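## Task

Robots r1, r2 and r3 begin in the decontamination room, the clean workroom and the sterile store respectively. The doors between these rooms are locked, and each dividing wall has an open service window. Move the steel instrument cassette from the table in the decontamination room onto the bench in the sterile store, using any number of the robots. At the end the cassette must rest there without any robot holding or propping it, every robot must have released it and backed away, and no robot may be fallen over or left leaning.

## Robot and tools

Robots: r1, r2 and r3 are identical Hello Robot Stretch 3 units. Each has a two-wheel differential base (0.33 m long, 0.34 m wide, passive omni wheel at the rear), a mast with a lift, and one telescoping arm that sticks out to the robot's RIGHT side, ending in a wrist (yaw, pitch, roll) and a gripper. The arm cannot reach forward, so the gripper goes forward only when the base drives. The base cannot strafe. A spin in place pivots about a point 0.05 m behind the front edge; with the arm in and wrist folded it sweeps a 0.28 m radius circle, and an unfolded level gripper reaches outside that circle.

Frames: each robot reports in its own base frame (origin on the floor midway between the drive wheels, x forward, y left, z up). Odometry frame is the base frame at the scene start. hand_pose is the fingertip meeting point in the base frame; with all wrist joints at 0, its x axis is up, y points back toward the mast, z to the rear. Robots do not share frames, so relative placement comes only from images, lidar_m, wrist_depth_mm and head_depth_mm.

execute_actions(actions, cameras): actions is a list holding exactly one action object, or empty (then it only reports state and images). The action is keyed by robot name "r1", "r2", "r3"; each entry can contain:
- base: exactly one of {"translate_m": d}, a relative straight drive in metres from the base's last reported position, forward positive, -1 to 1; or {"rotate_rad": d}, a relative turn in place in radians, counter-clockwise (left) positive, -3.2 to 3.2.
- joints: absolute targets by name: lift_m 0 to 1.1 (arm height on mast); arm_m 0 to 0.52 (extension); wrist_yaw_rad -1.345 to 4.42 (0 along the arm, positive toward the front, 3.0 folded over the base); wrist_pitch_rad -1.57 to 0.451 (0 level, negative tips fingers down); wrist_roll_rad -2.911 to 2.911 (0 fingers side by side); gripper_m -0.089 to 0.179 (bigger is wider; real fingertip gap is 0.007 less when nearly shut, 0.025 less when fully open, zero below 0.007); head_pan_rad -3.953 to 1.73 (0 forward, positive left, -1.57 along the arm); head_tilt_rad -1.53 to 0.419 (negative down). Done tolerances: ±0.004 for metre joints, ±0.02 for yaw, roll and head, ±0.05 for pitch.
- contact_limits: {"arm_m": effort%} 1 to 100; the arm stops (contact_stop) when its effort hits that level, and it also caps holding force until the next action. Too low stops immediately.
All motions start together; a single action runs at most 15 s. Anything omitted may still be driving toward an earlier target without being reported. Unknown keys or out-of-range values reject the whole call. cameras lists names like r2_wrist_camera (head, nav, wrist per robot), or "all"; omitted or null means all, [] means none. If a result reports a stop, later motion calls in the same reply are skipped.

wait(seconds): 0 to 10 s, no new command; returns state and images.
zoom_image(camera, region): enlarges [x0, y0, x1, y1] pixels (max 504x504) of a camera's latest full image.
finished_scene(scene): ends the given scene irreversibly and reports success; the next task arrives in its result. Answering without a tool call ends everything.

Result lines: base_status and joint_status give how each commanded motion ended: done, off_target (stopped short, possibly still pushing), contact_stop, time_out, torque_fault (the last three drop the target; a stopped arm or lift goes slack until commanded again). on_its_own covers uncommanded parts; "held at" is the target, not the position. motor_effort is percent of maximum, positive toward larger values, peak in brackets; readings carry fixed bias and noise. Positive wheel effort pushes forward. lidar_m: 12 distances in 30-degree sectors from the base origin, 1st ahead, counter-clockwise (4th left, 7th back, 10th right), at 0.17 m height, range 0.15 to 12 m, sees other robots and table legs but not tabletops or glass; own parts hide sectors 5, 6, 9, 10 partly. wrist_depth_mm (45 to 1000) and head_depth_mm (280 to 4000, sideways image) are 7x7 median-depth grids from top left. base_odometry counts wheel turns, so slip counts; heading -3.142 to 3.142. turned_by_wheels and turned_by_imu give turn since last result. base_tilt in degrees (forward, right positive) has a fixed bias up to about 4.

Speed: fast base (0.30 m/s, 1.9 rad/s) only with lift_m under 0.30, arm_m under 0.03, wrist_yaw_rad over 2.54; otherwise 0.10 m/s and 0.63 rad/s.

Gripping: command gripper_m smaller than the object's width; release by opening at least 0.02 beyond the contact value. Readings do not confirm a grasp; check cameras. Over-squeezing lets heavy items slip; resend a different value to squeeze again.

Wrist safety: fold or unfold (yaw to 3.0) only with lift_m 0.32 to 0.95, pitch -0.4, roll near 0; once folded the lift may go to 0.25. With yaw below -0.4 keep pitch at -0.5 or lower.

Avoid: robots pressing on each other (touching then driving further is a hard press and fails the run; no line reports robot contact); the arm pushing something rigid with the gripper above about 0.45 m, or pushing again after a contact stop; driving while gripping or hooking something fixed; snagging furniture, especially reversing. If tilting, reverse the last move in small steps, free the gripper, and lower lift_m to about 0.2. Base, wrist and head have no contact stop; wrist servos overloaded for seconds switch off for 10 s. Drops, slips and hard hits are bad; loose objects may get nudged. Robots drive slightly different distances (under 1 cm per metre, up to 2.5 cm), which matters when sharing a load. The cassette must pass through service windows, not doors.

Each tool is called after "Emit:" in YAML: its name, and indented under it one key for each argument.

## Session

Emit:
execute_actions:
  actions: []

Scene clock: 0.00 s.
r1.base_odometry: x=+0.000 y=+0.000 heading=+0.000 (m, m, rad; r1's odometry frame)
r1.turned_by_wheels: +0.000 (rad since the last result)
r1.turned_by_imu: +0.000 (rad since the last result)
r1.base_tilt: forward=+0.4 right=-0.5 (deg)
r1.lidar_m: 0.97 1.56 1.56 1.82 3.15 0.86 1.23 1.22 1.23 0.97 0.84 0.84
r1.head_depth_mm: 862 866 870 871 874 876 879 / 938 939 943 947 950 951 953 / 1023 1030 1034 1034 1040 1039 1044 / 1127 1130 1133 1135 1139 1143 1152 / 1255 1259 1259 1268 1273 1274 1280 / 1390 1399 1420 1426 1435 1443 1453 / 1580 1583 1594 1605 1612 1622 1633
r1.base_status: not commanded
r1.joint_positions: lift_m=+0.307 arm_m=+0.001 wrist_yaw_rad=+2.914 wrist_pitch_rad=-0.570 wrist_roll_rad=+0.009 gripper_m=+0.037 head_pan_rad=+0.004 head_tilt_rad=-0.014
r1.joint_status: not commanded
r1.motor_effort: left_wheel=+1 right_wheel=+0 lift_m=+31 arm_m=+0 wrist_yaw_rad=+0 wrist_pitch_rad=+6 wrist_roll_rad=+0 gripper_m=+0 head_pan_rad=+0 head_tilt_rad=+1 (%)
r1.hand_pose: x=+0.0245 y=+0.0513 z=+0.2874 quat_wxyz=(+0.276, +0.699, +0.120, +0.649) (m; r1's base frame)
r1.wrist_depth_mm: - - - - - - - / 870 932 942 972 985 - - / 716 - 747 766 785 799 811 / 615 - 625 632 650 646 671 / 522 517 556 552 554 564 570 / 468 - - 477 498 495 496 / - - - 428 424 436 439
r2.base_odometry: x=+0.000 y=+0.000 heading=+0.000 (m, m, rad; r2's odometry frame)
r2.turned_by_wheels: +0.000 (rad since the last result)
r2.turned_by_imu: +0.000 (rad since the last result)
r2.base_tilt: forward=+0.8 right=+0.0 (deg)
r2.lidar_m: 1.58 1.55 1.62 2.28 2.60 1.81 1.37 1.33 1.40 2.00 2.21 2.09
r2.head_depth_mm: 1962 2117 2106 2124 2124 2096 2073 / 1933 1977 1974 1983 1955 1966 1929 / 1826 1862 1825 1833 1832 1828 1813 / 1744 1731 1732 1727 1724 1712 1701 / 1638 1632 1627 1619 1621 1608 1606 / 1536 1538 1537 1536 1526 1522 1518 / 1463 1456 1460 1454 1446 1445 1441
r2.base_status: not commanded
r2.joint_positions: lift_m=+0.481 arm_m=+0.000 wrist_yaw_rad=+2.916 wrist_pitch_rad=-0.335 wrist_roll_rad=+0.011 gripper_m=+0.037 head_pan_rad=-0.014 head_tilt_rad=+0.011
r2.joint_status: not commanded
r2.motor_effort: left_wheel=+0 right_wheel=-1 lift_m=+27 arm_m=+0 wrist_yaw_rad=+1 wrist_pitch_rad=+7 wrist_roll_rad=+0 gripper_m=+0 head_pan_rad=+0 head_tilt_rad=+2 (%)
r2.hand_pose: x=+0.0310 y=+0.0832 z=+0.5129 quat_wxyz=(+0.196, +0.710, +0.038, +0.676) (m; r2's base frame)
r2.wrist_depth_mm: - - - - - - - / - - - - - - - / - - - - - - - / - - - - - - - / - - - - - - 985 / 840 807 - 824 - 822 824 / 698 705 690 709 682 689 695
r3.base_odometry: x=+0.000 y=+0.000 heading=+0.000 (m, m, rad; r3's odometry frame)
r3.turned_by_wheels: +0.000 (rad since the last result)
r3.turned_by_imu: +0.000 (rad since the last result)
r3.base_tilt: forward=-0.5 right=-0.8 (deg)
r3.lidar_m: 3.02 1.84 1.61 1.35 0.82 0.73 0.73 0.87 1.20 1.20 1.29 0.97
r3.head_depth_mm: 2059 3215 3801 3832 3753 3018 2071 / 2038 3165 3886 3962 3988 3089 2126 / 2016 3184 - - - 3184 2111 / 2013 3069 - - - 3143 2142 / 2016 2878 3961 3912 3813 3180 2172 / 1965 2939 3157 3096 3047 2910 2190 / 1777 2603 2620 2628 2590 2556 2210
r3.base_status: not commanded
r3.joint_positions: lift_m=+0.335 arm_m=-0.003 wrist_yaw_rad=+2.927 wrist_pitch_rad=-0.510 wrist_roll_rad=+0.019 gripper_m=+0.037 head_pan_rad=+0.014 head_tilt_rad=-0.002
r3.joint_status: not commanded
r3.motor_effort: left_wheel=+0 right_wheel=+0 lift_m=+19 arm_m=+0 wrist_yaw_rad=+0 wrist_pitch_rad=+4 wrist_roll_rad=+0 gripper_m=-1 head_pan_rad=+0 head_tilt_rad=+3 (%)
r3.hand_pose: x=+0.0238 y=+0.0646 z=+0.3272 quat_wxyz=(+0.252, +0.705, +0.102, +0.655) (m; r3's base frame)
r3.wrist_depth_mm: - - - - - - - / 787 - - - - - - / 754 - 810 809 859 850 871 / 663 - 683 700 685 702 722 / 564 570 - 580 592 601 614 / 501 516 - 511 520 522 530 / - - - 453 460 463 474
pictures: r1_head_camera (sideways: a quarter turn clockwise sets it upright), r1_nav_camera (sideways: a quarter turn counterclockwise sets it upright), r1_wrist_camera, r2_head_camera (sideways: a quarter turn clockwise sets it upright), r2_nav_camera (sideways: a quarter turn counterclockwise sets it upright), r2_wrist_camera, r3_head_camera (sideways: a quarter turn clockwise sets it upright), r3_nav_camera (sideways: a quarter turn counterclockwise sets it upright), r3_wrist_camera
Images, in order (width x height): r1_head_camera 896x504, r1_nav_camera 672x504, r1_wrist_camera 644x364, r2_head_camera 896x504, r2_nav_camera 672x504, r2_wrist_camera 644x364, r3_head_camera 896x504, r3_nav_camera 672x504, r3_wrist_camera 644x364.

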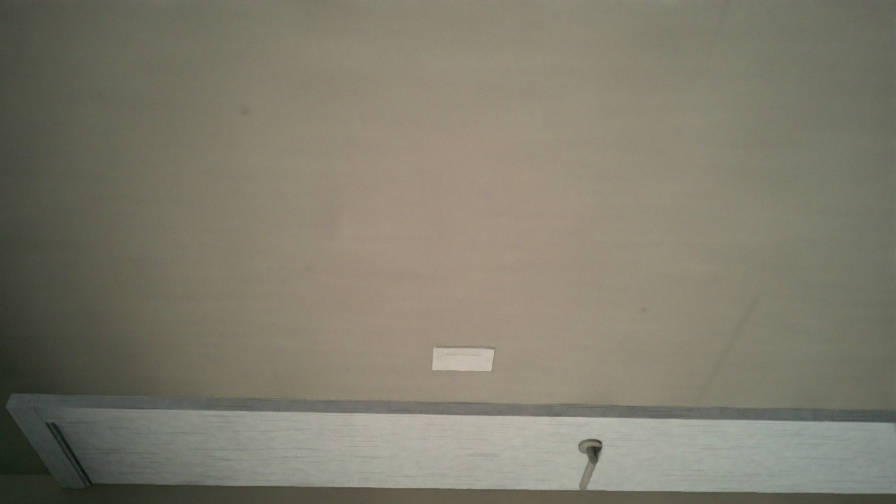

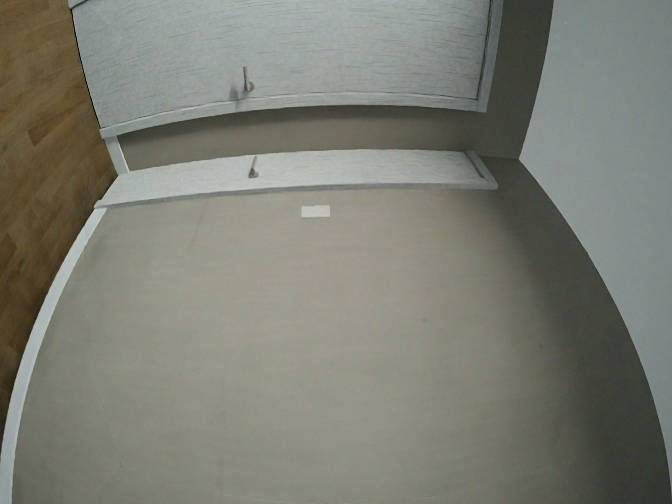

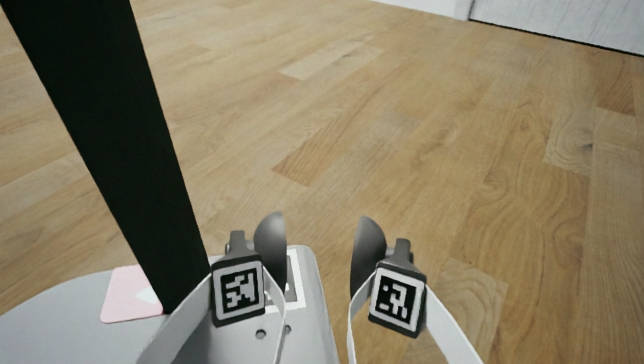

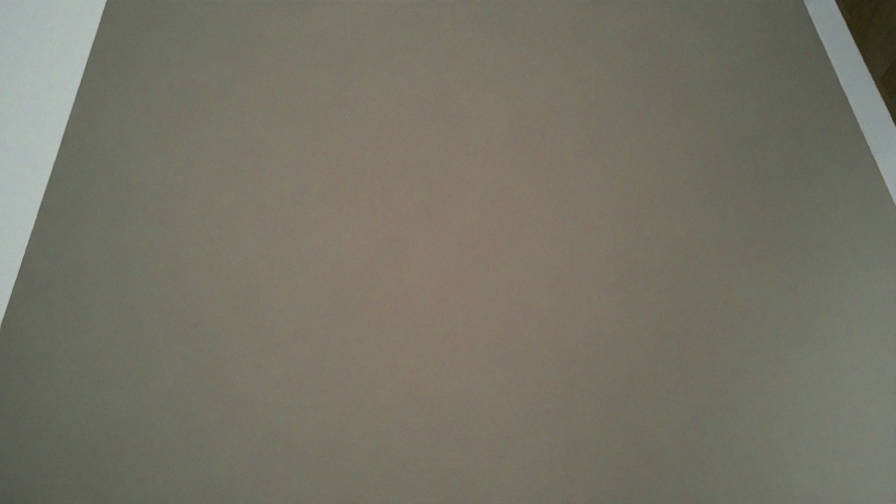

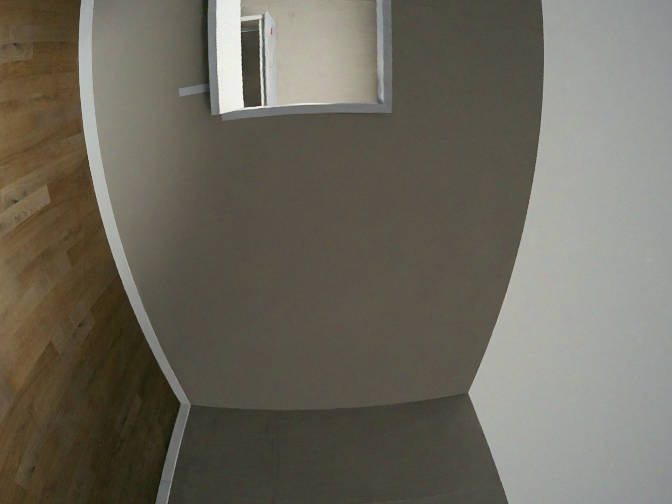

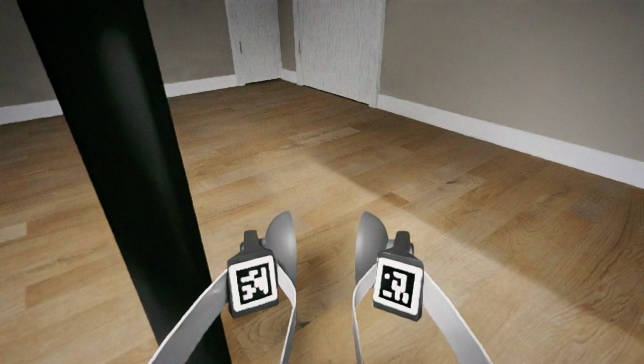

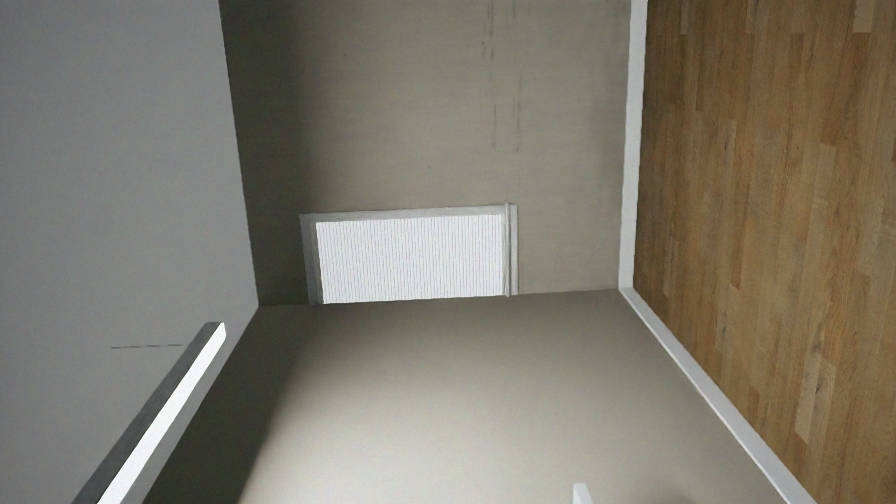

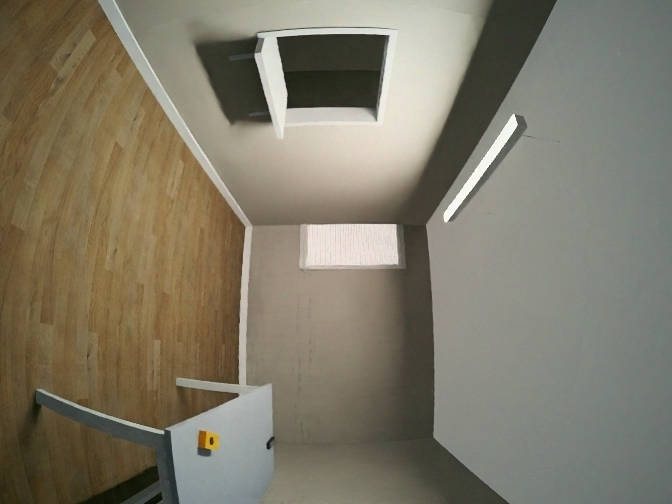

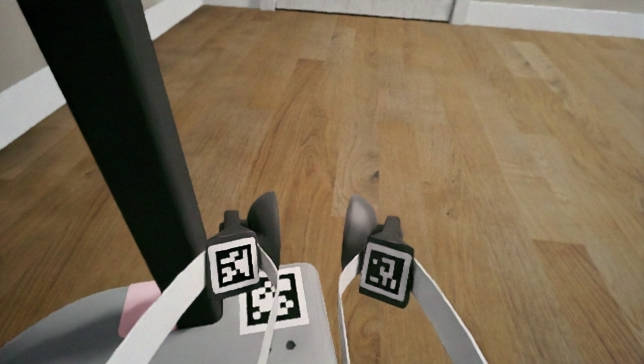

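Emit:
execute_actions:
  actions:
    - {"r1":{"joints":{"head_pan_rad":-3.6,"head_tilt_rad":-0.4}},"r2":{"joints":{"head_pan_rad":-3.1,"head_tilt_rad":-0.3}}}
  cameras: ["r1_nav_camera","r2_nav_camera"]

Scene clock: 4.23 s.
r1.base_odometry: x=+0.000 y=+0.000 heading=+0.000 (m, m, rad; r1's odometry frame)
r1.turned_by_wheels: +0.000 (rad since the last result)
r1.turned_by_imu: +0.000 (rad since the last result)
r1.base_tilt: forward=+0.4 right=-0.5 (deg)
r1.lidar_m: 0.97 1.56 1.56 1.82 3.15 0.86 1.23 1.23 1.23 0.97 0.84 0.84
r1.head_depth_mm: 3351 3593 3791 3220 2288 1775 1444 / 3453 3674 3904 2869 2274 1774 1439 / 3545 3778 2184 1573 2266 1750 1444 / 3300 3572 2116 1301 1061 1644 1393 / 2626 2806 2138 1291 1041 1648 1389 / 2163 2313 2241 1280 1916 1737 1425 / 1848 1940 1984 1275 1831 1709 1415
r1.base_status: not commanded
r1.joint_positions: lift_m=+0.307 arm_m=+0.001 wrist_yaw_rad=+2.914 wrist_pitch_rad=-0.570 wrist_roll_rad=+0.009 gripper_m=+0.037 head_pan_rad=-3.593 head_tilt_rad=-0.395
r1.joint_status: all done
r1.motor_effort: left_wheel=+1(1) right_wheel=+0(0) lift_m=+31(31) arm_m=+0(1) wrist_yaw_rad=+0(0) wrist_pitch_rad=+5(5) wrist_roll_rad=+0(0) gripper_m=-1(1) head_pan_rad=-4(49) head_tilt_rad=-1(21) (%)
r1.hand_pose: x=+0.0245 y=+0.0513 z=+0.2874 quat_wxyz=(+0.276, +0.699, +0.120, +0.649) (m; r1's base frame)
r1.wrist_depth_mm: - - - - - - - / 861 980 958 974 992 - - / 736 - 753 776 781 797 812 / 596 - 623 638 653 667 664 / 525 513 558 539 552 564 564 / 473 - - 481 496 491 495 / - - - 431 417 443 438
r2.base_odometry: x=+0.000 y=+0.000 heading=+0.000 (m, m, rad; r2's odometry frame)
r2.turned_by_wheels: +0.000 (rad since the last result)
r2.turned_by_imu: +0.000 (rad since the last result)
r2.base_tilt: forward=+0.8 right=+0.2 (deg)
r2.lidar_m: 1.59 1.54 1.63 2.28 2.59 1.80 1.37 1.33 1.40 2.00 2.21 2.09
r2.head_depth_mm: 1499 1591 1709 1829 1967 1881 1494 / 1425 1497 1598 1717 1819 1895 1494 / 1153 1414 1509 1619 1711 1802 1499 / 1141 1492 - 1533 1606 1704 1497 / 1132 - - 1473 1520 1618 1512 / 1116 - - 1445 1432 1529 1506 / 1102 3841 3878 1468 1362 1442 1471
r2.base_status: not commanded
r2.joint_positions: lift_m=+0.481 arm_m=+0.000 wrist_yaw_rad=+2.916 wrist_pitch_rad=-0.335 wrist_roll_rad=+0.011 gripper_m=+0.037 head_pan_rad=-3.093 head_tilt_rad=-0.296
r2.joint_status: all done
r2.motor_effort: left_wheel=+1(0) right_wheel=+0(0) lift_m=+28(27) arm_m=+0(0) wrist_yaw_rad=+1(1) wrist_pitch_rad=+8(7) wrist_roll_rad=+0(0) gripper_m=+0(1) head_pan_rad=-3(42) head_tilt_rad=-3(30) (%)
r2.hand_pose: x=+0.0310 y=+0.0832 z=+0.5129 quat_wxyz=(+0.196, +0.710, +0.038, +0.676) (m; r2's base frame)
r2.wrist_depth_mm: - - - - - - - / - - - - - - - / - - - - - - - / - - - - - - - / - - - - - 982 985 / 832 818 - 808 - 807 805 / 704 697 703 695 702 694 685
r3.base_odometry: x=+0.000 y=+0.000 heading=+0.000 (m, m, rad; r3's odometry frame)
r3.turned_by_wheels: +0.000 (rad since the last result)
r3.turned_by_imu: +0.001 (rad since the last result)
r3.base_tilt: forward=-0.5 right=-0.8 (deg)
r3.lidar_m: 3.04 1.83 1.61 1.36 0.82 0.73 0.73 0.87 1.20 1.20 1.29 0.96
r3.head_depth_mm: 2040 3259 3832 3815 3760 3066 2078 / 2041 3181 3876 - 3957 3114 2104 / 2004 3149 - - - 3135 2124 / 1999 3080 - - - 3153 2159 / 1995 2889 3965 3917 3856 3209 2169 / 1989 2939 3192 3128 3048 2925 2161 / 1770 2544 2605 2609 2580 2507 2220
r3.base_status: not commanded
r3.joint_positions: lift_m=+0.335 arm_m=-0.003 wrist_yaw_rad=+2.927 wrist_pitch_rad=-0.510 wrist_roll_rad=+0.019 gripper_m=+0.037 head_pan_rad=+0.014 head_tilt_rad=-0.002
r3.joint_status: not commanded
r3.motor_effort: left_wheel=-1(1) right_wheel=-1(1) lift_m=+19(19) arm_m=+0(0) wrist_yaw_rad=+1(0) wrist_pitch_rad=+3(4) wrist_roll_rad=+0(0) gripper_m=-1(0) head_pan_rad=+0(0) head_tilt_rad=+2(3) (%)
r3.hand_pose: x=+0.0238 y=+0.0646 z=+0.3272 quat_wxyz=(+0.252, +0.705, +0.102, +0.655) (m; r3's base frame)
r3.wrist_depth_mm: - - - - - - - / 780 - - - - - - / 743 - 794 828 825 861 870 / 666 - 678 704 696 707 715 / 570 570 - 581 601 592 610 / 489 515 - 511 522 525 528 / - - - 457 456 460 474
pictures: r1_nav_camera (sideways: a quarter turn counterclockwise sets it upright), r2_nav_camera (sideways: a quarter turn counterclockwise sets it upright)
camera_calibration (this result's frames):
r1_nav_camera: T_world_to_cam=[[-0.309987, 0.15899, 0.937353, -1.17669], [0.46661, 0.884453, 0.00429329, 0.0474745], [-0.828362, 0.438709, -0.348355, 0.415876], [0, 0, 0, 1]] pos_world=[-0.0424143, -0.0373565, 1.24764]
r2_nav_camera: T_world_to_cam=[[-0.241805, 0.023799, 0.970033, -1.2132], [-0.0307511, 0.999009, -0.0321753, 0.0933635], [-0.969837, -0.0376097, -0.240833, 0.280464], [0, 0, 0, 1]] pos_world=[-0.0184822, -0.0538499, 1.24739]
Images, in order (width x height): r1_nav_camera 672x504, r2_nav_camera 672x504.

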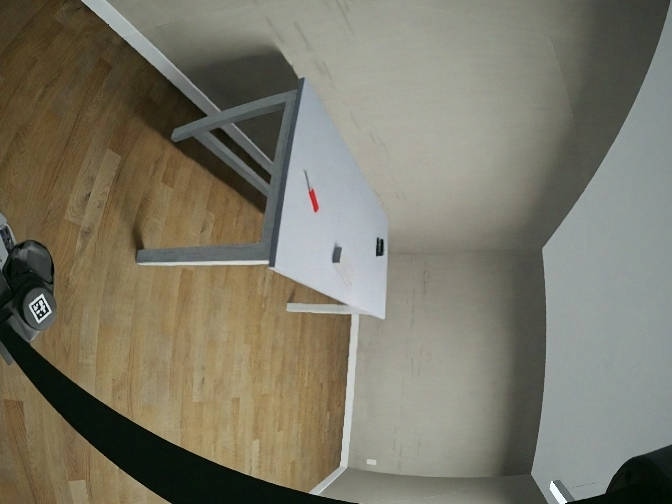

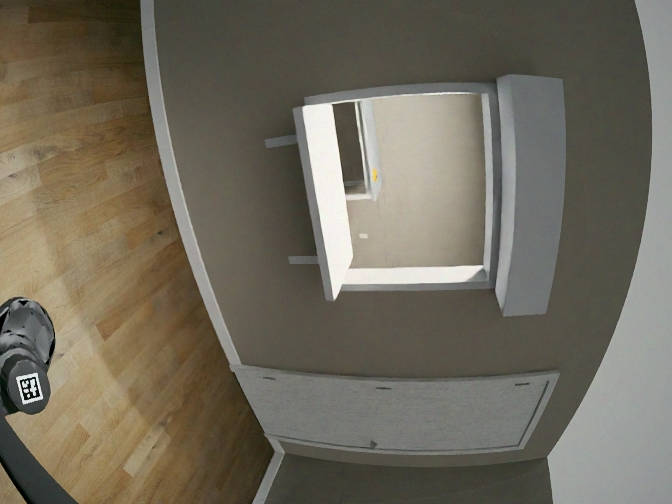

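Emit:
execute_actions:
  actions:
    - {"r1":{"base":{"rotate_rad":0.785}},"r2":{"base":{"rotate_rad":0.785},"joints":{"lift_m":0.28,"head_pan_rad":0,"head_tilt_rad":-0.3}},"r3":{"base":{"rotate_rad":1.31},"joints":{"lift_m":0.28}}}
  cameras: []

Emit:
execute_actions:
  actions:
    - {"r1":{"base":{"translate_m":0.3}},"r2":{"base":{"translate_m":0.8}},"r3":{"base":{"translate_m":0.6}}}
  cameras: ["r2_nav_camera"]

Emit:
execute_actions:
  actions:
    - {"r1":{"base":{"rotate_rad":-1.57},"joints":{"head_pan_rad":-1.57,"head_tilt_rad":-0.7}},"r2":{"base":{"rotate_rad":1.57},"joints":{"head_pan_rad":-1.57}},"r3":{"base":{"rotate_rad":1.57},"joints":{"head_pan_rad":-1.57,"head_tilt_rad":-0.3}}}
  cameras: []

Emit:
execute_actions:
  actions:
    - {"r1":{"base":{"translate_m":-1.0}},"r3":{"base":{"translate_m":-1.0}}}
  cameras: ["r1_nav_camera","r2_nav_camera","r3_nav_camera"]

Scene clock: 19.93 s.
r1.base_odometry: x=+0.000 y=+0.000 heading=+0.785 (m, m, rad; r1's odometry frame)
r1.turned_by_wheels: +0.785 (rad since the last result)
r1.turned_by_imu: +0.790 (rad since the last result)
r1.base_tilt: forward=+0.4 right=-0.5 (deg)
r1.lidar_m: 1.56 1.64 2.24 2.24 1.33 1.23 1.23 1.19 0.87 0.83 0.87 1.18
r1.head_depth_mm: 1350 1461 1602 1332 1974 1691 1446 / 1284 1393 1517 1598 1725 1612 1436 / 1227 1322 1440 1563 1731 1763 1435 / 1174 1258 1360 1488 1627 1711 1435 / 1123 1204 1298 1406 1541 1642 1429 / 1080 1155 1238 1337 1455 1583 1421 / 1037 1104 1186 1275 1378 1500 1417
r1.base_status: done
r1.joint_positions: lift_m=+0.307 arm_m=+0.001 wrist_yaw_rad=+2.914 wrist_pitch_rad=-0.570 wrist_roll_rad=+0.009 gripper_m=+0.037 head_pan_rad=-3.593 head_tilt_rad=-0.395
r1.joint_status: not commanded
r1.motor_effort: left_wheel=-2(6) right_wheel=+2(6) lift_m=+31(31) arm_m=-1(0) wrist_yaw_rad=+0(0) wrist_pitch_rad=+6(6) wrist_roll_rad=+0(0) gripper_m=+1(0) head_pan_rad=-4(3) head_tilt_rad=-2(2) (%)
r1.hand_pose: x=+0.0245 y=+0.0513 z=+0.2874 quat_wxyz=(+0.276, +0.699, +0.120, +0.649) (m; r1's base frame)
r1.wrist_depth_mm: - - - - - - - / 862 946 911 969 964 - - / 727 - 763 763 798 808 814 / 613 - 630 642 647 665 671 / 529 510 559 552 559 569 565 / 470 - - 483 496 485 500 / - - - 428 428 435 440
r2.base_odometry: x=+0.000 y=+0.000 heading=+0.785 (m, m, rad; r2's odometry frame)
r2.turned_by_wheels: +0.785 (rad since the last result)
r2.turned_by_imu: +0.797 (rad since the last result)
r2.base_tilt: forward=+0.8 right=+0.1 (deg)
r2.lidar_m: 1.55 1.85 2.57 2.41 1.50 1.33 1.34 1.59 2.21 2.22 1.73 1.54
r2.head_depth_mm: 1259 3886 1425 1478 1581 1678 1479 / 1291 - - 1551 1625 1717 1504 / 1321 - - 1605 1684 1778 1500 / 1359 - - 1641 1748 1830 1506 / 1399 - - 1713 1800 1859 1512 / 1443 1562 1639 1731 1863 1926 1516 / 1482 1571 1672 1807 1922 1935 1521
r2.base_status: done
r2.joint_positions: lift_m=+0.280 arm_m=+0.000 wrist_yaw_rad=+2.916 wrist_pitch_rad=-0.336 wrist_roll_rad=+0.011 gripper_m=+0.037 head_pan_rad=-0.007 head_tilt_rad=-0.296
r2.joint_status: all done
r2.motor_effort: left_wheel=-1(5) right_wheel=+1(4) lift_m=+22(23) arm_m=+0(0) wrist_yaw_rad=+0(0) wrist_pitch_rad=+8(8) wrist_roll_rad=+0(0) gripper_m=-1(0) head_pan_rad=+4(43) head_tilt_rad=-2(2) (%)
r2.hand_pose: x=+0.0310 y=+0.0831 z=+0.3116 quat_wxyz=(+0.197, +0.710, +0.038, +0.676) (m; r2's base frame)
r2.wrist_depth_mm: - - - - - - - / - - - - - - - / - - - - - - - / 896 - 858 877 885 863 855 / 685 - 699 687 690 660 662 / 547 565 - 540 - 547 543 / 466 495 - 477 465 465 463
r3.base_odometry: x=+0.000 y=+0.000 heading=+1.310 (m, m, rad; r3's odometry frame)
r3.turned_by_wheels: +1.310 (rad since the last result)
r3.turned_by_imu: +1.326 (rad since the last result)
r3.base_tilt: forward=-0.4 right=-0.6 (deg)
r3.lidar_m: 1.61 0.99 0.75 0.73 0.77 1.08 1.20 1.26 0.97 2.36 2.21 1.65
r3.head_depth_mm: 1539 1518 1528 1534 1536 1570 1570 / 1541 1530 1533 1555 1542 1560 1577 / 1535 1541 1547 1562 1567 1573 1580 / 1563 1545 1548 1568 1575 1584 1599 / 1568 1555 1558 1576 1580 1596 1610 / 1578 1545 1562 1567 1608 1619 1637 / 1575 1587 1597 1602 1613 1631 1634
r3.base_status: done
r3.joint_positions: lift_m=+0.280 arm_m=-0.003 wrist_yaw_rad=+2.927 wrist_pitch_rad=-0.512 wrist_roll_rad=+0.019 gripper_m=+0.037 head_pan_rad=+0.014 head_tilt_rad=-0.002
r3.joint_status: all done
r3.motor_effort: left_wheel=-3(13) right_wheel=+1(11) lift_m=+14(14) arm_m=+0(0) wrist_yaw_rad=+1(1) wrist_pitch_rad=+3(4) wrist_roll_rad=+0(0) gripper_m=-1(1) head_pan_rad=+1(0) head_tilt_rad=+2(3) (%)
r3.hand_pose: x=+0.0238 y=+0.0643 z=+0.2725 quat_wxyz=(+0.252, +0.705, +0.103, +0.655) (m; r3's base frame)
r3.wrist_depth_mm: - 697 709 729 762 781 842 / 702 - 758 797 845 850 921 / 687 - 727 730 736 753 781 / 577 - 598 604 605 628 628 / 499 509 - 539 520 532 537 / - - - 442 455 463 472 / - - - 401 403 408 411
pictures: none
No camera images: the call's "cameras" was empty. Leave "cameras" out to get every camera's image.

Scene clock: 24.37 s.
r1.base_odometry: x=+0.212 y=+0.212 heading=+0.785 (m, m, rad; r1's odometry frame)
r1.turned_by_wheels: +0.000 (rad since the last result)
r1.turned_by_imu: +0.003 (rad since the last result)
r1.base_tilt: forward=+0.4 right=-0.5 (deg)
r1.lidar_m: 1.26 1.33 1.81 2.30 1.00 1.47 1.52 1.19 0.87 0.84 0.87 1.19
r1.head_depth_mm: 1694 1850 1992 1305 2058 1773 1353 / 1610 1742 1904 1487 2174 1768 1441 / 1534 1659 1803 1646 2030 1755 1440 / 1471 1588 1712 1869 2002 1748 1434 / 1405 1502 1623 1761 1924 1740 1431 / 1353 1448 1548 1674 1817 1739 1425 / 1299 1383 1484 1591 1724 1736 1422
r1.base_status: done
r1.joint_positions: lift_m=+0.307 arm_m=+0.001 wrist_yaw_rad=+2.914 wrist_pitch_rad=-0.571 wrist_roll_rad=+0.009 gripper_m=+0.037 head_pan_rad=-3.593 head_tilt_rad=-0.395
r1.joint_status: not commanded
r1.motor_effort: left_wheel=-2(4) right_wheel=+2(6) lift_m=+31(32) arm_m=+0(0) wrist_yaw_rad=+0(0) wrist_pitch_rad=+5(6) wrist_roll_rad=+0(0) gripper_m=-1(1) head_pan_rad=-4(4) head_tilt_rad=-2(1) (%)
r1.hand_pose: x=+0.0245 y=+0.0513 z=+0.2874 quat_wxyz=(+0.276, +0.699, +0.120, +0.649) (m; r1's base frame)
r1.wrist_depth_mm: - - - - - - - / 884 965 952 940 973 - - / 731 - 749 744 801 803 816 / 617 - 622 640 658 668 677 / 528 505 549 547 553 565 565 / 476 - - 482 491 487 494 / - - - 430 418 433 433
r2.base_odometry: x=+0.566 y=+0.565 heading=+0.785 (m, m, rad; r2's odometry frame)
r2.turned_by_wheels: +0.000 (rad since the last result)
r2.turned_by_imu: +0.000 (rad since the last result)
r2.base_tilt: forward=+0.8 right=+0.1 (deg)
r2.lidar_m: 0.78 0.93 1.69 2.32 2.36 2.10 2.11 2.52 2.46 1.43 0.87 0.78
r2.head_depth_mm: 3087 3226 3385 3525 882 698 884 / 3135 3380 3466 3691 887 730 915 / 3235 3444 3581 3740 889 735 952 / 3333 3488 3762 3821 896 909 992 / 3454 3654 3825 - 898 950 1031 / 3485 3826 3976 3635 905 991 1068 / 793 829 848 893 912 1027 1127
r2.base_status: done
r2.joint_positions: lift_m=+0.280 arm_m=+0.000 wrist_yaw_rad=+2.916 wrist_pitch_rad=-0.336 wrist_roll_rad=+0.011 gripper_m=+0.037 head_pan_rad=-0.007 head_tilt_rad=-0.297
r2.joint_status: not commanded
r2.motor_effort: left_wheel=-2(7) right_wheel=+1(6) lift_m=+21(22) arm_m=+0(0) wrist_yaw_rad=+1(1) wrist_pitch_rad=+8(8) wrist_roll_rad=+0(0) gripper_m=+0(1) head_pan_rad=+3(3) head_tilt_rad=-2(2) (%)
r2.hand_pose: x=+0.0310 y=+0.0831 z=+0.3116 quat_wxyz=(+0.197, +0.710, +0.038, +0.676) (m; r2's base frame)
r2.wrist_depth_mm: - - - - - - - / - - - - - - - / - - - - - - - / 882 - 891 859 866 850 839 / 694 - 708 701 688 656 655 / 560 551 - 535 - 548 541 / 474 493 - 480 466 452 469
r3.base_odometry: x=+0.155 y=+0.580 heading=+1.310 (m, m, rad; r3's odometry frame)
r3.turned_by_wheels: +0.000 (rad since the last result)
r3.turned_by_imu: +0.000 (rad since the last result)
r3.base_tilt: forward=-0.3 right=-0.8 (deg)
r3.lidar_m: 1.00 0.95 0.72 0.70 0.74 1.04 1.80 1.30 1.29 3.43 1.39 1.03
r3.head_depth_mm: 931 933 943 948 950 955 967 / 930 936 946 946 956 958 966 / 937 944 945 953 959 965 974 / 944 950 955 959 968 972 978 / 949 953 957 965 972 978 988 / 951 956 964 973 978 977 991 / 956 958 961 969 970 982 986
r3.base_status: done
r3.joint_positions: lift_m=+0.280 arm_m=-0.003 wrist_yaw_rad=+2.927 wrist_pitch_rad=-0.512 wrist_roll_rad=+0.019 gripper_m=+0.037 head_pan_rad=+0.014 head_tilt_rad=-0.002
r3.joint_status: not commanded
r3.motor_effort: left_wheel=-3(11) right_wheel=+1(9) lift_m=+14(14) arm_m=+0(0) wrist_yaw_rad=+0(1) wrist_pitch_rad=+4(4) wrist_roll_rad=+0(0) gripper_m=+0(1) head_pan_rad=+0(1) head_tilt_rad=+3(2) (%)
r3.hand_pose: x=+0.0238 y=+0.0643 z=+0.2725 quat_wxyz=(+0.252, +0.705, +0.103, +0.655) (m; r3's base frame)
r3.wrist_depth_mm: - 660 690 722 752 764 800 / 678 - 733 772 793 848 901 / 692 - 716 727 740 779 784 / 589 - 592 610 603 630 632 / 499 501 - 535 524 535 534 / - - - 444 458 461 459 / - - - 404 408 411 416
pictures: r2_nav_camera (sideways: a quarter turn counterclockwise sets it upright)
camera_calibration (this result's frames):
r2_nav_camera: T_world_to_cam=[[0.241099, -0.03725, 0.969785, -1.21582], [-0.0250266, -0.999169, -0.0321568, 0.0933043], [0.970178, -0.0165175, -0.241831, 0.269928], [0, 0, 0, 1]] pos_world=[0.0335902, 0.052396, 1.24736]
Images, in order (width x height): r2_nav_camera 672x504.

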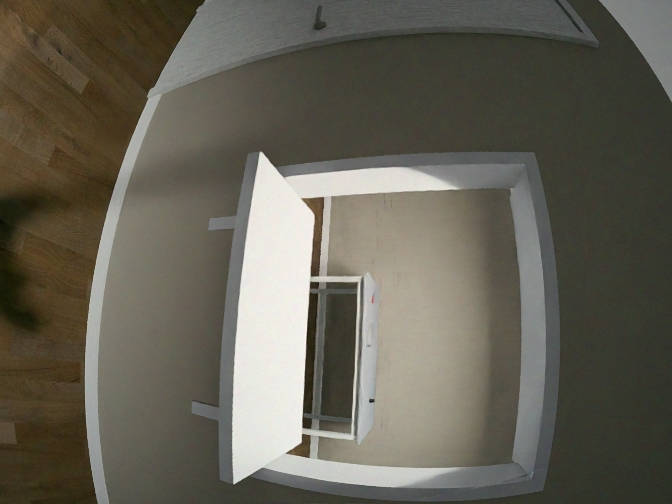

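Scene clock: 27.80 s.
r1.base_odometry: x=+0.212 y=+0.212 heading=-0.785 (m, m, rad; r1's odometry frame)
r1.turned_by_wheels: -1.570 (rad since the last result)
r1.turned_by_imu: -1.581 (rad since the last result)
r1.base_tilt: forward=+0.3 right=-0.5 (deg)
r1.lidar_m: 0.84 0.87 1.18 1.26 1.30 1.81 2.32 1.00 1.47 1.52 1.19 0.87
r1.head_depth_mm: 1345 1513 1729 1905 1643 1402 1212 / 1348 1511 1727 1914 1629 1394 1217 / 1345 1508 1734 1904 1632 1388 1205 / 1344 1517 1729 1892 1632 1384 1209 / 1350 1509 1725 1889 1616 1388 1205 / 1350 1513 1739 1886 1606 1381 1206 / 1348 1516 1733 1892 1609 1374 1200
r1.base_status: done
r1.joint_positions: lift_m=+0.307 arm_m=+0.001 wrist_yaw_rad=+2.914 wrist_pitch_rad=-0.571 wrist_roll_rad=+0.009 gripper_m=+0.037 head_pan_rad=-1.577 head_tilt_rad=-0.691
r1.joint_status: all done
r1.motor_effort: left_wheel=+3(7) right_wheel=-2(5) lift_m=+31(31) arm_m=+0(1) wrist_yaw_rad=+0(0) wrist_pitch_rad=+5(5) wrist_roll_rad=+0(0) gripper_m=+0(0) head_pan_rad=+3(46) head_tilt_rad=-3(19) (%)
r1.hand_pose: x=+0.0245 y=+0.0513 z=+0.2874 quat_wxyz=(+0.276, +0.699, +0.120, +0.649) (m; r1's base frame)
r1.wrist_depth_mm: - - - - - - 830 / 874 944 938 983 975 - 847 / 740 - 743 771 786 800 771 / 624 - 620 638 644 654 661 / 530 518 552 547 552 561 570 / 478 - - 479 499 490 487 / - - - 428 425 432 436
r2.base_odometry: x=+0.566 y=+0.565 heading=+2.355 (m, m, rad; r2's odometry frame)
r2.turned_by_wheels: +1.570 (rad since the last result)
r2.turned_by_imu: +1.586 (rad since the last result)
r2.base_tilt: forward=+0.9 right=+0.0 (deg)
r2.lidar_m: 2.32 2.35 2.10 2.11 2.52 2.46 1.43 0.87 0.78 0.78 0.94 1.70
r2.head_depth_mm: 3067 3257 3341 3563 878 697 889 / 3139 3307 3436 3696 882 730 926 / 3249 3455 3604 3541 884 887 963 / 3337 3533 3787 3912 894 930 1001 / 3503 3638 3926 - 898 969 1049 / 3552 3715 3947 1026 907 1008 1100 / 785 807 848 900 940 1051 1152
r2.base_status: done
r2.joint_positions: lift_m=+0.280 arm_m=+0.000 wrist_yaw_rad=+2.916 wrist_pitch_rad=-0.336 wrist_roll_rad=+0.011 gripper_m=+0.037 head_pan_rad=-1.563 head_tilt_rad=-0.297
r2.joint_status: all done
r2.motor_effort: left_wheel=-2(11) right_wheel=+1(6) lift_m=+22(21) arm_m=+0(0) wrist_yaw_rad=+1(1) wrist_pitch_rad=+8(8) wrist_roll_rad=+1(0) gripper_m=+0(0) head_pan_rad=-2(40) head_tilt_rad=-2(2) (%)
r2.hand_pose: x=+0.0310 y=+0.0831 z=+0.3116 quat_wxyz=(+0.197, +0.710, +0.038, +0.676) (m; r2's base frame)
r2.wrist_depth_mm: - - - - - - - / - - - - - - - / - - - - - - - / 891 - 869 863 862 844 839 / 680 - 698 675 677 668 664 / 562 547 - 534 - 551 549 / 480 487 - 477 461 457 458
r3.base_odometry: x=+0.155 y=+0.580 heading=+2.880 (m, m, rad; r3's odometry frame)
r3.turned_by_wheels: +1.570 (rad since the last result)
r3.turned_by_imu: +1.586 (rad since the last result)
r3.base_tilt: forward=-0.4 right=-0.7 (deg)
r3.lidar_m: 0.70 0.74 1.03 1.80 1.30 1.28 3.53 1.40 1.03 1.00 0.96 0.72
r3.head_depth_mm: 843 887 942 994 1074 1157 1247 / 845 894 948 1008 1083 1161 1262 / 848 897 952 1014 1079 1162 1257 / 843 896 951 1011 1084 1161 1265 / 847 896 950 1011 1088 1171 1261 / 846 898 953 1015 1096 1174 1258 / 851 902 955 1014 1095 1190 1308
r3.base_status: done
r3.joint_positions: lift_m=+0.280 arm_m=-0.003 wrist_yaw_rad=+2.927 wrist_pitch_rad=-0.512 wrist_roll_rad=+0.019 gripper_m=+0.037 head_pan_rad=-1.563 head_tilt_rad=-0.297
r3.joint_status: all done
r3.motor_effort: left_wheel=-2(14) right_wheel=+1(11) lift_m=+14(14) arm_m=+0(0) wrist_yaw_rad=-1(1) wrist_pitch_rad=+4(4) wrist_roll_rad=+0(0) gripper_m=-1(1) head_pan_rad=-3(33) head_tilt_rad=-2(29) (%)
r3.hand_pose: x=+0.0238 y=+0.0643 z=+0.2725 quat_wxyz=(+0.252, +0.705, +0.103, +0.655) (m; r3's base frame)
r3.wrist_depth_mm: - - - - - 976 706 / 829 - 893 926 927 914 722 / 687 - 696 715 738 756 718 / 572 - 614 600 621 621 649 / 496 510 - 531 525 528 537 / - - - 440 459 460 470 / - - - 405 408 408 414
pictures: none
No camera images: the call's "cameras" was empty. Leave "cameras" out to get every camera's image.

Scene clock: 38.97 s.
r1.base_odometry: x=-0.495 y=+0.919 heading=-0.785 (m, m, rad; r1's odometry frame)
r1.turned_by_wheels: +0.000 (rad since the last result)
r1.turned_by_imu: -0.009 (rad since the last result)
r1.base_tilt: forward=+0.3 right=-0.5 (deg)
r1.lidar_m: 1.83 1.80 1.33 1.28 1.32 1.79 2.91 1.36 1.29 0.62 0.61 1.91
r1.head_depth_mm: 1360 1446 1017 805 1602 1388 1215 / 1356 1444 1011 803 1637 1392 1216 / 1358 1449 1006 800 1625 1386 1206 / 1351 1452 1002 796 1623 1386 1209 / 1360 1452 988 792 1609 1380 1204 / 1352 1490 995 790 949 1299 1199 / 1355 1520 1734 1834 1609 1376 1200
r1.base_status: done
r1.joint_positions: lift_m=+0.307 arm_m=+0.001 wrist_yaw_rad=+2.914 wrist_pitch_rad=-0.571 wrist_roll_rad=+0.009 gripper_m=+0.037 head_pan_rad=-1.577 head_tilt_rad=-0.691
r1.joint_status: not commanded
r1.motor_effort: left_wheel=+3(3) right_wheel=-1(7) lift_m=+31(31) arm_m=-1(1) wrist_yaw_rad=+0(1) wrist_pitch_rad=+6(5) wrist_roll_rad=+0(0) gripper_m=+0(1) head_pan_rad=+3(3) head_tilt_rad=-3(2) (%)
r1.hand_pose: x=+0.0245 y=+0.0513 z=+0.2874 quat_wxyz=(+0.276, +0.699, +0.120, +0.649) (m; r1's base frame)
r1.wrist_depth_mm: - - - - - - - / 870 954 945 959 975 - - / 727 - 757 779 780 796 808 / 606 - 635 639 648 649 665 / 525 523 554 544 559 552 575 / 476 - - 481 489 486 490 / - - - 428 424 438 439
r2.base_odometry: x=+0.566 y=+0.565 heading=+2.355 (m, m, rad; r2's odometry frame)
r2.turned_by_wheels: +0.000 (rad since the last result)
r2.turned_by_imu: +0.001 (rad since the last result)
r2.base_tilt: forward=+0.8 right=+0.1 (deg)
r2.lidar_m: 2.32 2.35 2.10 2.11 2.52 2.46 1.42 0.87 0.78 0.78 0.93 1.69
r2.head_depth_mm: 3113 3274 3382 3515 878 697 891 / 3174 3342 3467 3730 881 728 930 / 3224 3352 3515 3264 891 889 961 / 3375 3573 3736 3894 893 930 1005 / 3411 3651 3932 - 895 966 1049 / 3522 3741 3938 1023 905 1006 1099 / 785 806 852 897 940 1051 1145
r2.base_status: not commanded
r2.joint_positions: lift_m=+0.280 arm_m=+0.000 wrist_yaw_rad=+2.916 wrist_pitch_rad=-0.336 wrist_roll_rad=+0.011 gripper_m=+0.037 head_pan_rad=-1.563 head_tilt_rad=-0.297
r2.joint_status: not commanded
r2.motor_effort: left_wheel=-2(1) right_wheel=+1(1) lift_m=+22(22) arm_m=+0(0) wrist_yaw_rad=+0(1) wrist_pitch_rad=+8(8) wrist_roll_rad=+0(0) gripper_m=-1(1) head_pan_rad=-3(3) head_tilt_rad=-2(2) (%)
r2.hand_pose: x=+0.0310 y=+0.0831 z=+0.3116 quat_wxyz=(+0.197, +0.710, +0.038, +0.676) (m; r2's base frame)
r2.wrist_depth_mm: - - - - - - - / - - - - - - - / - - - - - - - / 878 - 868 890 879 834 838 / 698 - 691 674 686 658 654 / 562 559 - 540 - 544 531 / 468 484 - 474 462 465 458
r3.base_odometry: x=+1.121 y=+0.321 heading=+2.880 (m, m, rad; r3's odometry frame)
r3.turned_by_wheels: +0.000 (rad since the last result)
r3.turned_by_imu: +0.003 (rad since the last result)
r3.base_tilt: forward=-0.5 right=-0.8 (deg)
r3.lidar_m: 1.70 1.79 1.89 0.90 1.62 1.64 3.07 1.35 1.01 0.98 1.04 1.43
r3.head_depth_mm: 3488 3643 3880 3847 1004 1139 1228 / 3478 - 3908 3129 1026 1135 1232 / 822 871 936 990 1066 1141 1230 / 826 879 933 993 1063 1142 1237 / 832 880 938 991 1069 1141 1246 / 831 879 934 997 1072 1156 1246 / 833 882 936 996 1073 1161 1242
r3.base_status: done
r3.joint_positions: lift_m=+0.280 arm_m=-0.003 wrist_yaw_rad=+2.927 wrist_pitch_rad=-0.512 wrist_roll_rad=+0.019 gripper_m=+0.037 head_pan_rad=-1.563 head_tilt_rad=-0.297
r3.joint_status: not commanded
r3.motor_effort: left_wheel=-2(16) right_wheel=+1(4) lift_m=+14(14) arm_m=+0(0) wrist_yaw_rad=+2(1) wrist_pitch_rad=+4(4) wrist_roll_rad=+0(0) gripper_m=-1(1) head_pan_rad=-2(2) head_tilt_rad=-3(2) (%)
r3.hand_pose: x=+0.0238 y=+0.0643 z=+0.2725 quat_wxyz=(+0.252, +0.705, +0.103, +0.655) (m; r3's base frame)
r3.wrist_depth_mm: - - - - - - - / 848 - 887 920 944 966 - / 698 - 707 720 734 754 766 / 574 - 611 602 612 629 633 / 502 492 - 528 529 536 538 / - - - 439 452 457 464 / - - - 399 405 411 412
pictures: r1_nav_camera (sideways: a quarter turn counterclockwise sets it upright), r2_nav_camera (sideways: a quarter turn counterclockwise sets it upright), r3_nav_camera (sideways: a quarter turn counterclockwise sets it upright)
camera_calibration (this result's frames):
r1_nav_camera: T_world_to_cam=[[-0.011692, -0.606734, 0.794819, -0.992606], [-0.999188, 0.0377455, 0.0141151, 0.0436326], [-0.038565, -0.794008, -0.606682, 0.747186], [0, 0, 0, 1]] pos_world=[0.0608067, -0.0106229, 1.24163]
r2_nav_camera: T_world_to_cam=[[-0.0337035, -0.241647, 0.969779, -1.21414], [-0.999429, 0.0103446, -0.0321563, 0.0992475], [-0.00226153, -0.970309, -0.241858, 0.275895], [0, 0, 0, 1]] pos_world=[0.0588943, -0.0267159, 1.24736]
r3_nav_camera: T_world_to_cam=[[0.0100052, -0.294468, 0.955609, -1.2021], [-0.999928, -0.00929203, 0.00760588, 0.0481806], [0.00663986, -0.955616, -0.294539, 0.341122], [0, 0, 0, 1]] pos_world=[0.0579393, -0.0275498, 1.24884]
Images, in order (width x height): r1_nav_camera 672x504, r2_nav_camera 672x504, r3_nav_camera 672x504.

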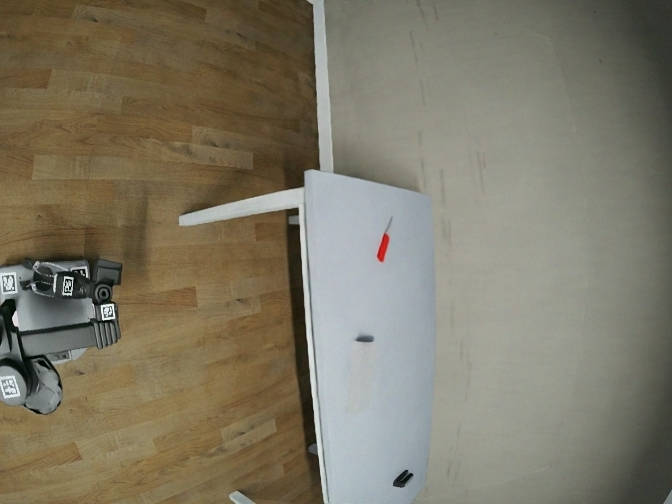

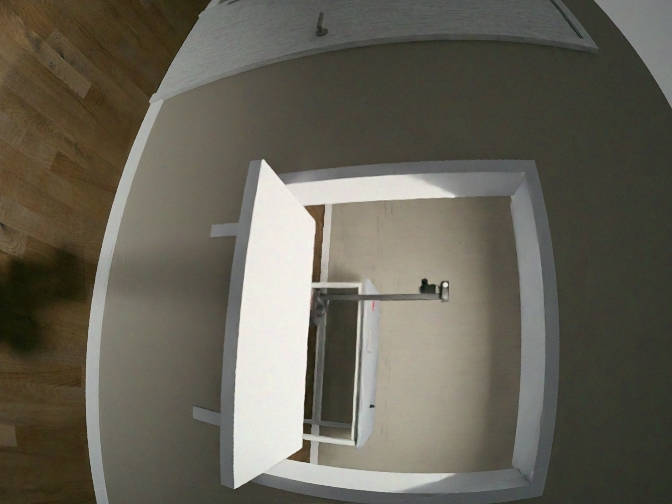

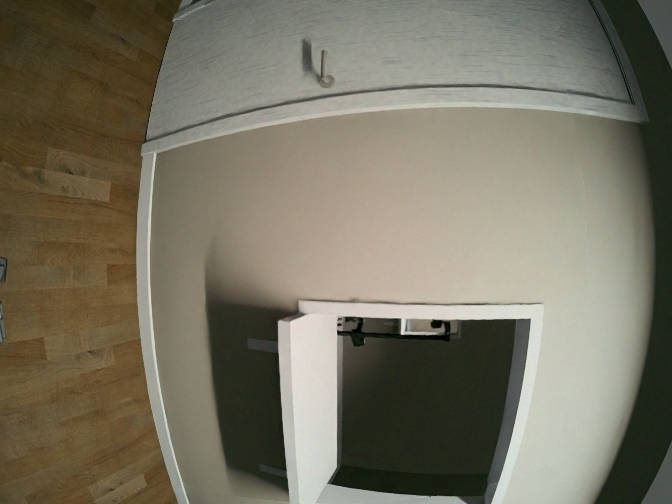

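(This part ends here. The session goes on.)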